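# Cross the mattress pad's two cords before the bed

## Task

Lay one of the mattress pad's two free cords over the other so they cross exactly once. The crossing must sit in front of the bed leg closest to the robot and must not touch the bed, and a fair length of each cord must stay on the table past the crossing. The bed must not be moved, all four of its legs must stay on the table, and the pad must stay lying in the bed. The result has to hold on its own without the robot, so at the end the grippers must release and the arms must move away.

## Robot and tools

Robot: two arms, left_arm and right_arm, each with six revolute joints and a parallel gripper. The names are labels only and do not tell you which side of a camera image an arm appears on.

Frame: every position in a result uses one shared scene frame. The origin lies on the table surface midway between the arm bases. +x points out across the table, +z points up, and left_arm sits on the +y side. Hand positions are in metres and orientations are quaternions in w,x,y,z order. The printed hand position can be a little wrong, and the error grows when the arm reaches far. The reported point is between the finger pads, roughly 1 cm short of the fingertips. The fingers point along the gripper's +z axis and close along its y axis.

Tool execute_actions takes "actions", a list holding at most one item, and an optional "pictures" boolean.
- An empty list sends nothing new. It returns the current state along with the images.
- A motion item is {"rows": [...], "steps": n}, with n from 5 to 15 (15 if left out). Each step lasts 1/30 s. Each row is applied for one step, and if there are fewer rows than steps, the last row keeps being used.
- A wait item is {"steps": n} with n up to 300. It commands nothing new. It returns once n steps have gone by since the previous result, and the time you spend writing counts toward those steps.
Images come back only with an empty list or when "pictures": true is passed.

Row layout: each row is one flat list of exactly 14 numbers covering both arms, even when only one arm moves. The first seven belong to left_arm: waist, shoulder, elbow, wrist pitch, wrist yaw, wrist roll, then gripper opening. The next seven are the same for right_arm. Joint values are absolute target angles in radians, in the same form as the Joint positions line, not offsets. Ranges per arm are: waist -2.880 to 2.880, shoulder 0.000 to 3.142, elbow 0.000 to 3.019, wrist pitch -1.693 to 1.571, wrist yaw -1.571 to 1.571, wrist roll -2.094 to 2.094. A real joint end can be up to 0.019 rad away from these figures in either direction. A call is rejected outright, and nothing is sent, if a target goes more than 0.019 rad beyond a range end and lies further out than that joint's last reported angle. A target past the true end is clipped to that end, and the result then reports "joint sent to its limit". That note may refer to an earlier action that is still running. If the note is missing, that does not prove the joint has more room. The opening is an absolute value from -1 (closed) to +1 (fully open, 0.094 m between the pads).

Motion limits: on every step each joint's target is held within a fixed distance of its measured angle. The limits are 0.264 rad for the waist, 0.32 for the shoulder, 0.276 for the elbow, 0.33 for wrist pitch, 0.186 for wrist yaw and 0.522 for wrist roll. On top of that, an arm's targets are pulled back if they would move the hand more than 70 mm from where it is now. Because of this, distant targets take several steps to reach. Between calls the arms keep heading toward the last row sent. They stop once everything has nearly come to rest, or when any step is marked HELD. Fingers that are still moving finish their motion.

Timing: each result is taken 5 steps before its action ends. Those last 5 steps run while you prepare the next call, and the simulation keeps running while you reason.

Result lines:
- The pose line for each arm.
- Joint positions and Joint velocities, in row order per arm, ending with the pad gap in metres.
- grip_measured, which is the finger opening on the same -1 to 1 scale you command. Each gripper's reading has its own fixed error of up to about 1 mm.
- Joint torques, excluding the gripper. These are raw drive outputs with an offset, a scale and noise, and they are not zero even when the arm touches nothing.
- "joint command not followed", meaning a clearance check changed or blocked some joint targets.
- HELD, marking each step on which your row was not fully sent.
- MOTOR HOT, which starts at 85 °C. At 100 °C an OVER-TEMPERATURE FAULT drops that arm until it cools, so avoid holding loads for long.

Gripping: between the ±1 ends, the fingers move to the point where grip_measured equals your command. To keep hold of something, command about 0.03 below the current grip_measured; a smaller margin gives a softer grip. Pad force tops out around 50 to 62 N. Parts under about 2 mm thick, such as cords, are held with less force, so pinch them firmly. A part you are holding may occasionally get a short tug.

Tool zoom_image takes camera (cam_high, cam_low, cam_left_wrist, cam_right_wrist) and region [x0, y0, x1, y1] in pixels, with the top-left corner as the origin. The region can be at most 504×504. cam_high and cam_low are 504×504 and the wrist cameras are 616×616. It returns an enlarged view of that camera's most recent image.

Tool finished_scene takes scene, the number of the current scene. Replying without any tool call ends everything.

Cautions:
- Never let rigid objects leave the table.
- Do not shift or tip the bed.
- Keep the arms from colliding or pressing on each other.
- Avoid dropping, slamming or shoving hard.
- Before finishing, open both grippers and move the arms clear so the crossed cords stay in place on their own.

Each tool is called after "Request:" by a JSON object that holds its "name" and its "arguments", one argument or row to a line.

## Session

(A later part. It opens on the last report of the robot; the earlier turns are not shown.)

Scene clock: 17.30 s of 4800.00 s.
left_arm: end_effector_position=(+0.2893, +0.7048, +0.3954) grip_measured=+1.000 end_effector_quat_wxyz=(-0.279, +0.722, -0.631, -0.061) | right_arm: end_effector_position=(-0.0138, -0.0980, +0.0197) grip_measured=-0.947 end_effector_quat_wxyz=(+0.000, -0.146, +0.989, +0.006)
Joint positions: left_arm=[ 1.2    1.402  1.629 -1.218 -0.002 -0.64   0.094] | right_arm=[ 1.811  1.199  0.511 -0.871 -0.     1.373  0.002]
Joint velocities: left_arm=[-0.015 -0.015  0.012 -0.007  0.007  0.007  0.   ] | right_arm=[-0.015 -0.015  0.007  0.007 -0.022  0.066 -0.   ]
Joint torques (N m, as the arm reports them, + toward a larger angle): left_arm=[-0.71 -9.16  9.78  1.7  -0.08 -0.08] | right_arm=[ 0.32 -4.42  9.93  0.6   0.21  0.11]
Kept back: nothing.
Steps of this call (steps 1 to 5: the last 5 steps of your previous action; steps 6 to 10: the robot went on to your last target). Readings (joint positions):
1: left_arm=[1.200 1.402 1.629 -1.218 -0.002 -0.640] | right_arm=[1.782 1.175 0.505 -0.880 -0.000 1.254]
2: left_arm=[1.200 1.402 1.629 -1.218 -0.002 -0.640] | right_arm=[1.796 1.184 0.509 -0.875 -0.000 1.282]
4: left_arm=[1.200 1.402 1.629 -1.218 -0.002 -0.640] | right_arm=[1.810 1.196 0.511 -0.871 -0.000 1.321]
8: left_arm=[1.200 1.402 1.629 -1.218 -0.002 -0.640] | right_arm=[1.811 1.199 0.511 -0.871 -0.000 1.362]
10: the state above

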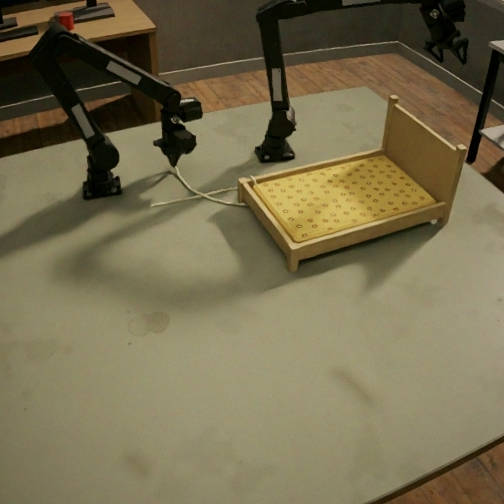

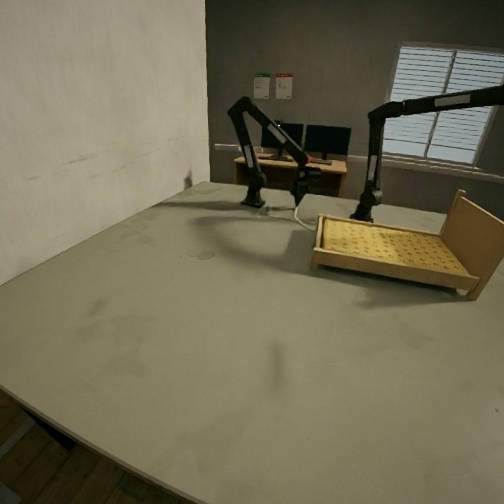

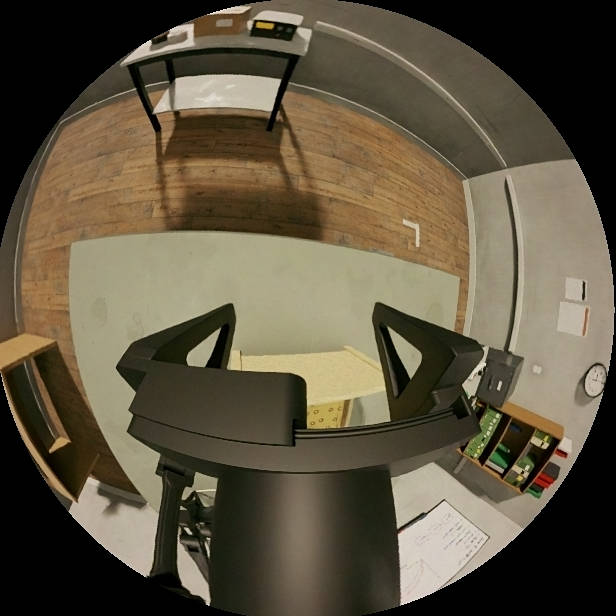

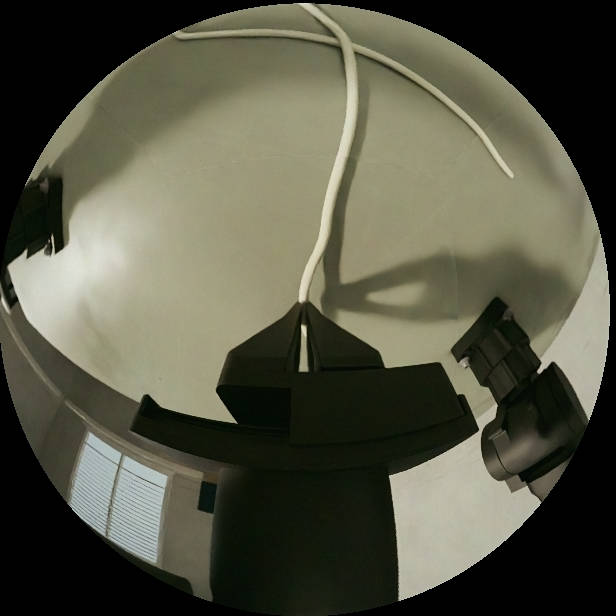

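Request:
{"name": "execute_actions", "arguments": {
  "actions": [
    {"rows": [[1.2,1.4,1.63,-1.2,0,-0.64,1, 1.81,1.215,0.53,-0.86,0,1.4,-0.965],[1.2,1.4,1.63,-1.2,0,-0.64,1, 1.81,1.228,0.53,-0.85,0,1.4,-0.965],[1.2,1.4,1.63,-1.2,0,-0.64,1, 1.81,1.238,0.53,-0.84,0,1.4,-0.965],[1.2,1.4,1.63,-1.2,0,-0.64,1, 1.81,1.238,0.53,-0.84,0,1.4,-0.965],[1.2,1.4,1.63,-1.2,0,-0.64,1, 1.81,1.238,0.53,-0.84,0,1.4,-0.965],[1.2,1.4,1.63,-1.2,0,-0.64,1, 1.81,1.238,0.53,-0.84,0,1.4,-0.965],[1.2,1.4,1.63,-1.2,0,-0.64,1, 1.81,1.238,0.53,-0.84,0,1.4,-0.965],[1.2,1.4,1.63,-1.2,0,-0.64,1, 1.81,1.238,0.53,-0.84,0,1.4,-0.965],[1.2,1.4,1.63,-1.2,0,-0.64,1, 1.81,1.238,0.53,-0.84,0,1.4,-0.965],[1.2,1.4,1.63,-1.2,0,-0.64,1, 1.81,1.238,0.53,-0.84,0,1.4,-0.8],[1.2,1.4,1.63,-1.2,0,-0.64,1, 1.81,1.238,0.54,-0.84,0,1.4,-0.6],[1.2,1.4,1.63,-1.2,0,-0.64,1, 1.81,1.238,0.54,-0.84,0,1.4,-0.45]], "steps": 15}
  ]
}}

Request:
{"name": "execute_actions", "arguments": {
  "actions": [
    {"rows": [[1.2,1.4,1.63,-1.2,0,-0.64,1, 1.81,1.22,0.555,-0.87,0,1.4,-0.45],[1.2,1.4,1.63,-1.2,0,-0.64,1, 1.81,1.2,0.57,-0.9,0,1.4,-0.45],[1.2,1.4,1.63,-1.2,0,-0.64,1, 1.81,1.175,0.59,-0.94,0,1.4,-0.45],[1.2,1.4,1.63,-1.2,0,-0.64,1, 1.81,1.15,0.61,-0.985,0,1.4,-0.45],[1.2,1.4,1.63,-1.2,0,-0.64,1, 1.81,1.12,0.635,-1.035,0,1.4,-0.45],[1.2,1.4,1.63,-1.2,0,-0.64,1, 1.81,1.09,0.66,-1.09,0,1.4,-0.45],[1.2,1.4,1.63,-1.2,0,-0.64,1, 1.81,1.06,0.685,-1.145,0,1.4,-0.45],[1.2,1.4,1.63,-1.2,0,-0.64,1, 1.81,1.03,0.71,-1.2,0,1.4,-0.45],[1.2,1.4,1.63,-1.2,0,-0.64,1, 1.81,1.0,0.735,-1.255,0,1.4,-0.45],[1.2,1.4,1.63,-1.2,0,-0.64,1, 1.81,0.97,0.76,-1.31,0,1.4,-0.45],[1.2,1.4,1.63,-1.2,0,-0.64,1, 1.81,0.94,0.78,-1.36,0,1.4,-0.45],[1.2,1.4,1.63,-1.2,0,-0.64,1, 1.81,0.92,0.8,-1.4,0,1.4,-0.45],[1.2,1.4,1.63,-1.2,0,-0.64,1, 1.81,0.9,0.82,-1.44,0,1.4,-0.45],[1.2,1.4,1.63,-1.2,0,-0.64,1, 1.81,0.89,0.835,-1.46,0,1.4,-0.45],[1.2,1.4,1.63,-1.2,0,-0.64,1, 1.81,0.88,0.845,-1.48,0,1.4,-0.45]], "steps": 15}
  ]
}}

Request:
{"name": "execute_actions", "arguments": {
  "actions": [
    {"steps": 12}
  ],
  "pictures": true
}}

Scene clock: 18.30 s of 4800.00 s.
left_arm: end_effector_position=(+0.2893, +0.7048, +0.3954) grip_measured=+1.000 end_effector_quat_wxyz=(-0.279, +0.722, -0.631, -0.061) | right_arm: end_effector_position=(-0.0140, -0.0962, +0.0125) grip_measured=-0.859 end_effector_quat_wxyz=(+0.000, -0.137, +0.991, +0.001)
Joint positions: left_arm=[ 1.2    1.402  1.629 -1.218 -0.002 -0.64   0.094] | right_arm=[ 1.811  1.231  0.511 -0.849 -0.     1.391  0.007]
Joint velocities: left_arm=[-0.024 -0.005 -0.002  0.027 -0.037 -0.037  0.   ] | right_arm=[-0.015  0.005  0.007 -0.002 -0.007 -0.037  0.117]
Joint torques (N m, as the arm reports them, + toward a larger angle): left_arm=[-0.96 -8.9   9.78  1.71 -0.08 -0.08] | right_arm=[ 0.28 -4.24  8.41  0.76  0.21  0.12]
Steps of this call (steps 1 to 20: the robot went on to your last target; steps 21 to 30: the first 10 steps of this action). Readings (joint positions):
21: left_arm=[1.200 1.402 1.629 -1.218 -0.002 -0.640] | right_arm=[1.811 1.199 0.511 -0.871 -0.000 1.391]
22: left_arm=[1.200 1.402 1.629 -1.218 -0.002 -0.640] | right_arm=[1.811 1.201 0.511 -0.869 -0.000 1.391]
24: left_arm=[1.200 1.402 1.629 -1.218 -0.002 -0.640] | right_arm=[1.811 1.211 0.511 -0.857 -0.000 1.391]
28: left_arm=[1.200 1.402 1.629 -1.218 -0.002 -0.640] | right_arm=[1.811 1.231 0.511 -0.850 -0.000 1.391]
30: the state above

Scene clock: 18.80 s of 4800.00 s.
left_arm: end_effector_position=(+0.2893, +0.7048, +0.3954) grip_measured=+1.000 end_effector_quat_wxyz=(-0.279, +0.722, -0.631, -0.061) | right_arm: end_effector_position=(-0.0134, -0.1029, +0.0971) grip_measured=-0.451 end_effector_quat_wxyz=(-0.000, -0.137, +0.991, -0.008)
Joint positions: left_arm=[ 1.2    1.402  1.629 -1.218 -0.002 -0.64   0.094] | right_arm=[ 1.811  1.053  0.648 -1.182 -0.     1.391  0.026]
Joint velocities: left_arm=[-0.005 -0.015 -0.002 -0.022 -0.037 -0.051  0.   ] | right_arm=[ 0.005 -0.972  0.828 -1.526 -0.051  0.007 -0.   ]
Joint torques (N m, as the arm reports them, + toward a larger angle): left_arm=[-0.43 -9.12  9.75  1.72 -0.09 -0.06] | right_arm=[ 0.36 -4.91 12.67  0.07  0.21  0.12]
Steps of this call (steps 1 to 5: the last 5 steps of your previous action; steps 6 to 15: the first 10 steps of this action). Readings (joint positions):
6: left_arm=[1.200 1.402 1.629 -1.218 -0.002 -0.640] | right_arm=[1.811 1.231 0.511 -0.851 -0.000 1.391]
7: left_arm=[1.200 1.402 1.629 -1.218 -0.002 -0.640] | right_arm=[1.811 1.230 0.513 -0.860 -0.000 1.391]
9: left_arm=[1.200 1.402 1.629 -1.218 -0.002 -0.640] | right_arm=[1.811 1.215 0.524 -0.910 -0.000 1.391]
13: left_arm=[1.200 1.402 1.629 -1.218 -0.002 -0.640] | right_arm=[1.811 1.118 0.595 -1.084 -0.000 1.391]
15: the state above

Scene clock: 19.20 s of 4800.00 s.
left_arm: end_effector_position=(+0.2893, +0.7048, +0.3954) grip_measured=+1.000 end_effector_quat_wxyz=(-0.279, +0.722, -0.631, -0.061) | right_arm: end_effector_position=(-0.0116, -0.1218, +0.1992) grip_measured=-0.451 end_effector_quat_wxyz=(+0.001, -0.136, +0.990, +0.026)
Joint positions: left_arm=[ 1.2    1.402  1.629 -1.218 -0.002 -0.64   0.094] | right_arm=[ 1.811  0.863  0.817 -1.472 -0.     1.392  0.026]
Joint velocities: left_arm=[-0.005 -0.005  0.007  0.002 -0.037 -0.007  0.   ] | right_arm=[-0.005  0.112 -0.002 -0.012 -0.051  0.037  0.   ]
Joint torques (N m, as the arm reports them, + toward a larger angle): left_arm=[-0.42 -9.33  9.84  1.67 -0.1  -0.08] | right_arm=[ 0.33 -1.63 11.66 -0.06  0.21  0.12]
Kept back: nothing.
Steps of this call (steps 1 to 5: the last 5 steps of your previous action; steps 6 to 12: the robot went on to your last target). Readings (joint positions):
1: left_arm=[1.200 1.402 1.629 -1.218 -0.002 -0.640] | right_arm=[1.811 1.019 0.677 -1.233 -0.000 1.391]
2: left_arm=[1.200 1.402 1.629 -1.218 -0.002 -0.640] | right_arm=[1.811 0.986 0.706 -1.286 -0.000 1.391]
4: left_arm=[1.200 1.402 1.629 -1.218 -0.002 -0.640] | right_arm=[1.811 0.924 0.759 -1.377 -0.000 1.391]
8: left_arm=[1.200 1.402 1.629 -1.218 -0.002 -0.640] | right_arm=[1.811 0.855 0.815 -1.460 -0.000 1.392]
12: the state above

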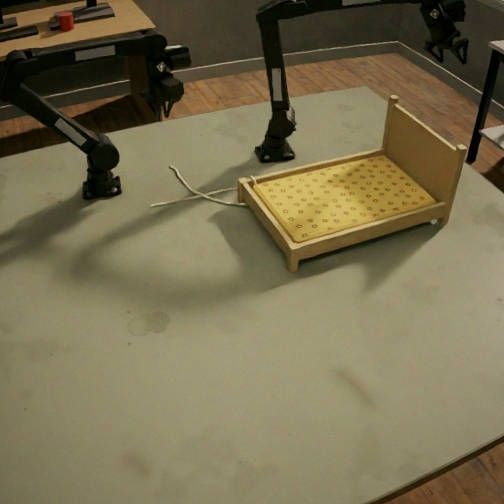

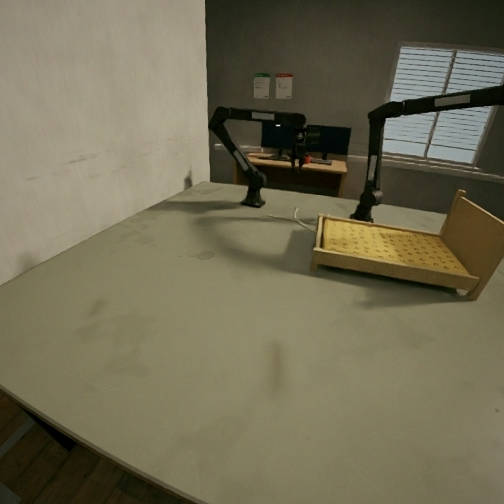

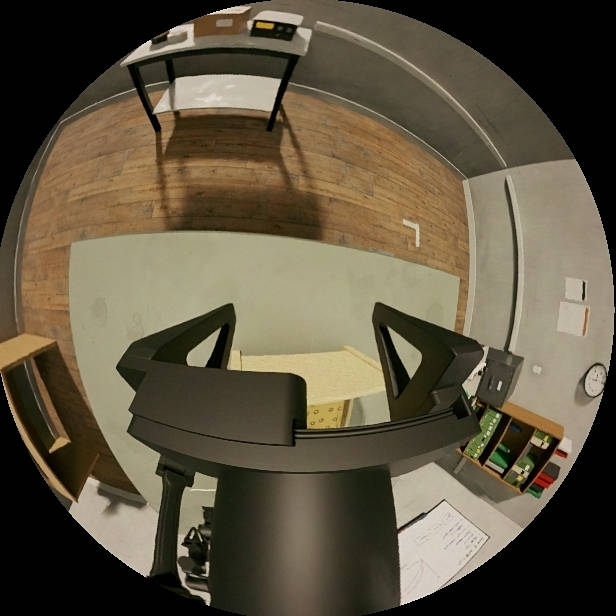

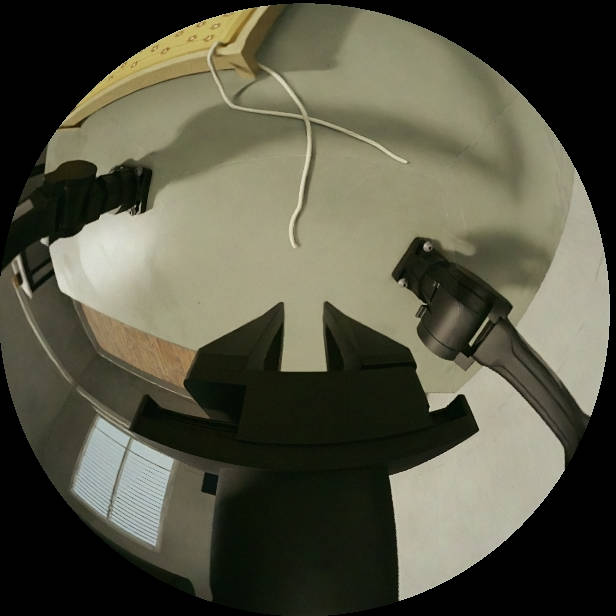

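Clean crossing. Move clear, same as before.

Request:
{"name": "execute_actions", "arguments": {
  "actions": [
    {"rows": [[1.2,1.4,1.63,-1.2,0,-0.64,1, -0.4,0.88,0.845,-1.48,0,1.4,-0.45]], "steps": 15}
  ]
}}

Request:
{"name": "execute_actions", "arguments": {
  "actions": [
    {"steps": 30}
  ],
  "pictures": true
}}

Scene clock: 19.63 s of 4800.00 s.
left_arm: end_effector_position=(+0.2893, +0.7048, +0.3954) grip_measured=+1.000 end_effector_quat_wxyz=(-0.279, +0.722, -0.631, -0.061) | right_arm: end_effector_position=(+0.1601, -0.1793, +0.1965) grip_measured=-0.451 end_effector_quat_wxyz=(+0.008, +0.279, +0.960, +0.017)
Joint positions: left_arm=[ 1.2    1.402  1.629 -1.218 -0.002 -0.64   0.094] | right_arm=[ 0.971  0.876  0.817 -1.472 -0.     1.392  0.026]
Joint velocities: left_arm=[-0.005  0.005 -0.022 -0.012 -0.022  0.022  0.   ] | right_arm=[-2.877 -0.005 -0.027 -0.012 -0.066 -0.066 -0.001]
Joint torques (N m, as the arm reports them, + toward a larger angle): left_arm=[-0.61 -9.31  9.77  1.71 -0.08 -0.09] | right_arm=[ 1.04 -2.27 11.77 -0.1   0.25  0.11]
Steps of this call (steps 1 to 3: the robot went on to your last target; steps 4 to 13: the first 10 steps of this action). Readings (joint positions):
4: left_arm=[1.200 1.402 1.629 -1.218 -0.002 -0.640] | right_arm=[1.790 0.874 0.817 -1.472 -0.008 1.392]
5: left_arm=[1.200 1.402 1.629 -1.218 -0.002 -0.640] | right_arm=[1.727 0.875 0.817 -1.472 -0.010 1.392]
7: left_arm=[1.200 1.402 1.629 -1.218 -0.002 -0.640] | right_arm=[1.550 0.876 0.817 -1.472 -0.005 1.392]
11: left_arm=[1.200 1.402 1.629 -1.218 -0.002 -0.640] | right_arm=[1.164 0.876 0.817 -1.472 -0.001 1.392]
13: the state above

Scene clock: 20.63 s of 4800.00 s.
left_arm: end_effector_position=(+0.2893, +0.7048, +0.3954) grip_measured=+1.000 end_effector_quat_wxyz=(-0.279, +0.722, -0.631, -0.061) | right_arm: end_effector_position=(+0.1982, -0.4592, +0.1965) grip_measured=-0.451 end_effector_quat_wxyz=(+0.018, +0.825, +0.564, +0.007)
Joint positions: left_arm=[ 1.2    1.402  1.629 -1.218 -0.002 -0.64   0.094] | right_arm=[-0.404  0.876  0.817 -1.472  0.002  1.393  0.026]
Joint velocities: left_arm=[-0.005  0.005  0.012  0.002  0.022  0.022  0.   ] | right_arm=[-0.005 -0.005 -0.002  0.007  0.007 -0.081  0.   ]
Joint torques (N m, as the arm reports them, + toward a larger angle): left_arm=[-0.51 -9.27  9.81  1.67 -0.07 -0.09] | right_arm=[ 0.84 -2.24 11.58 -0.05  0.13  0.1 ]
Kept back: nothing.
Steps of this call (steps 1 to 5: the last 5 steps of your previous action; steps 6 to 30: the robot went on to your last target). Readings (joint positions):
1: left_arm=[1.200 1.402 1.629 -1.218 -0.002 -0.640] | right_arm=[0.874 0.876 0.817 -1.472 -0.000 1.392]
2: left_arm=[1.200 1.402 1.629 -1.218 -0.002 -0.640] | right_arm=[0.777 0.876 0.817 -1.472 -0.000 1.392]
4: left_arm=[1.200 1.402 1.629 -1.218 -0.002 -0.640] | right_arm=[0.583 0.876 0.817 -1.472 -0.000 1.392]
8: left_arm=[1.200 1.402 1.629 -1.218 -0.002 -0.640] | right_arm=[0.196 0.876 0.817 -1.472 -0.000 1.392]
30: the state above
All arms were judged still, so your last target was given up. Only a new action makes them travel on or press farther. Fingers that are still opening or closing keep moving.

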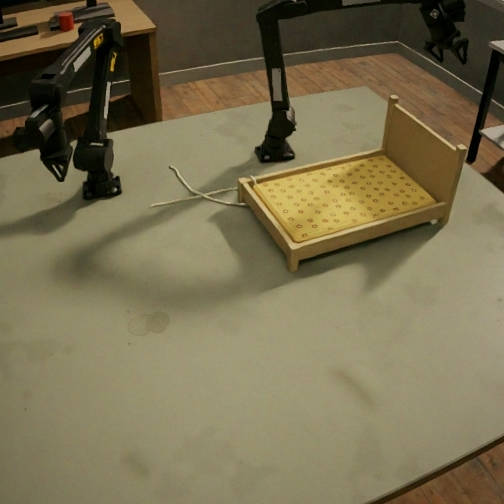

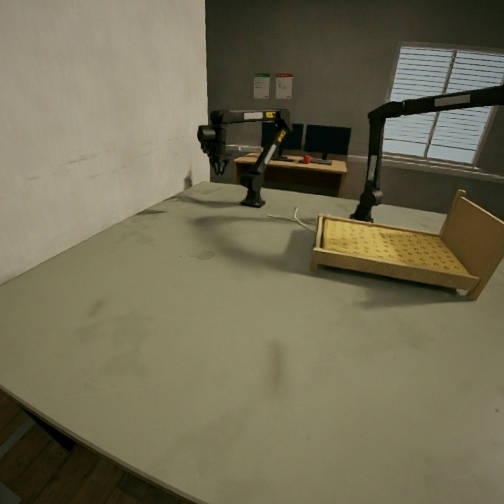

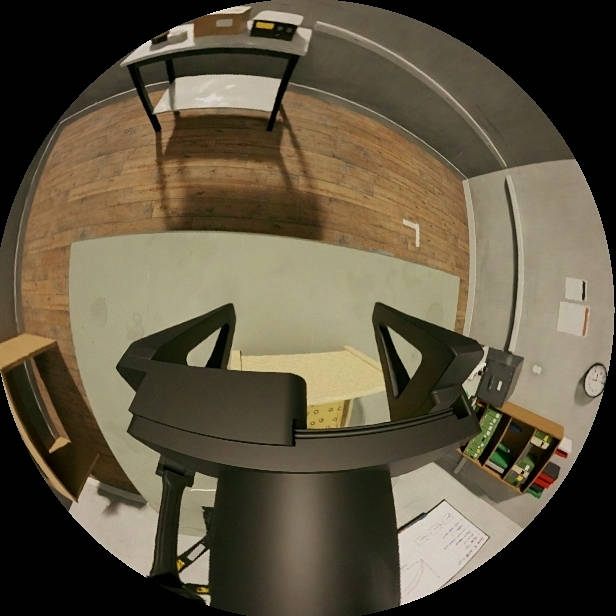

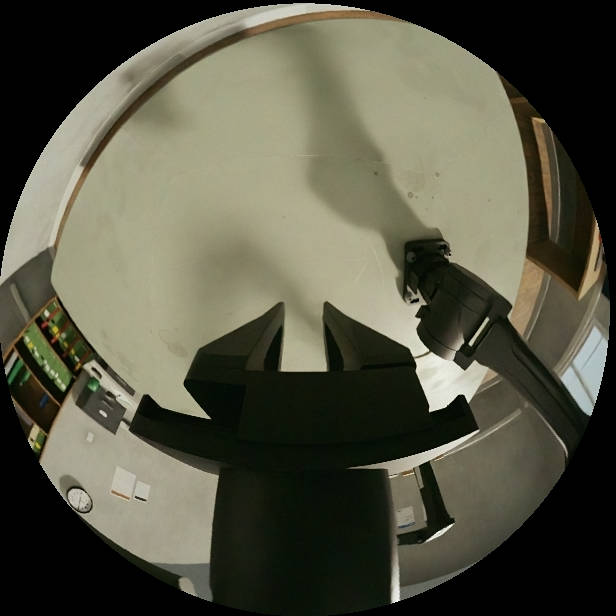

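Request:
{"name": "finished_scene", "arguments": {
  "scene": 2
}}

The scene is finished: the task was done.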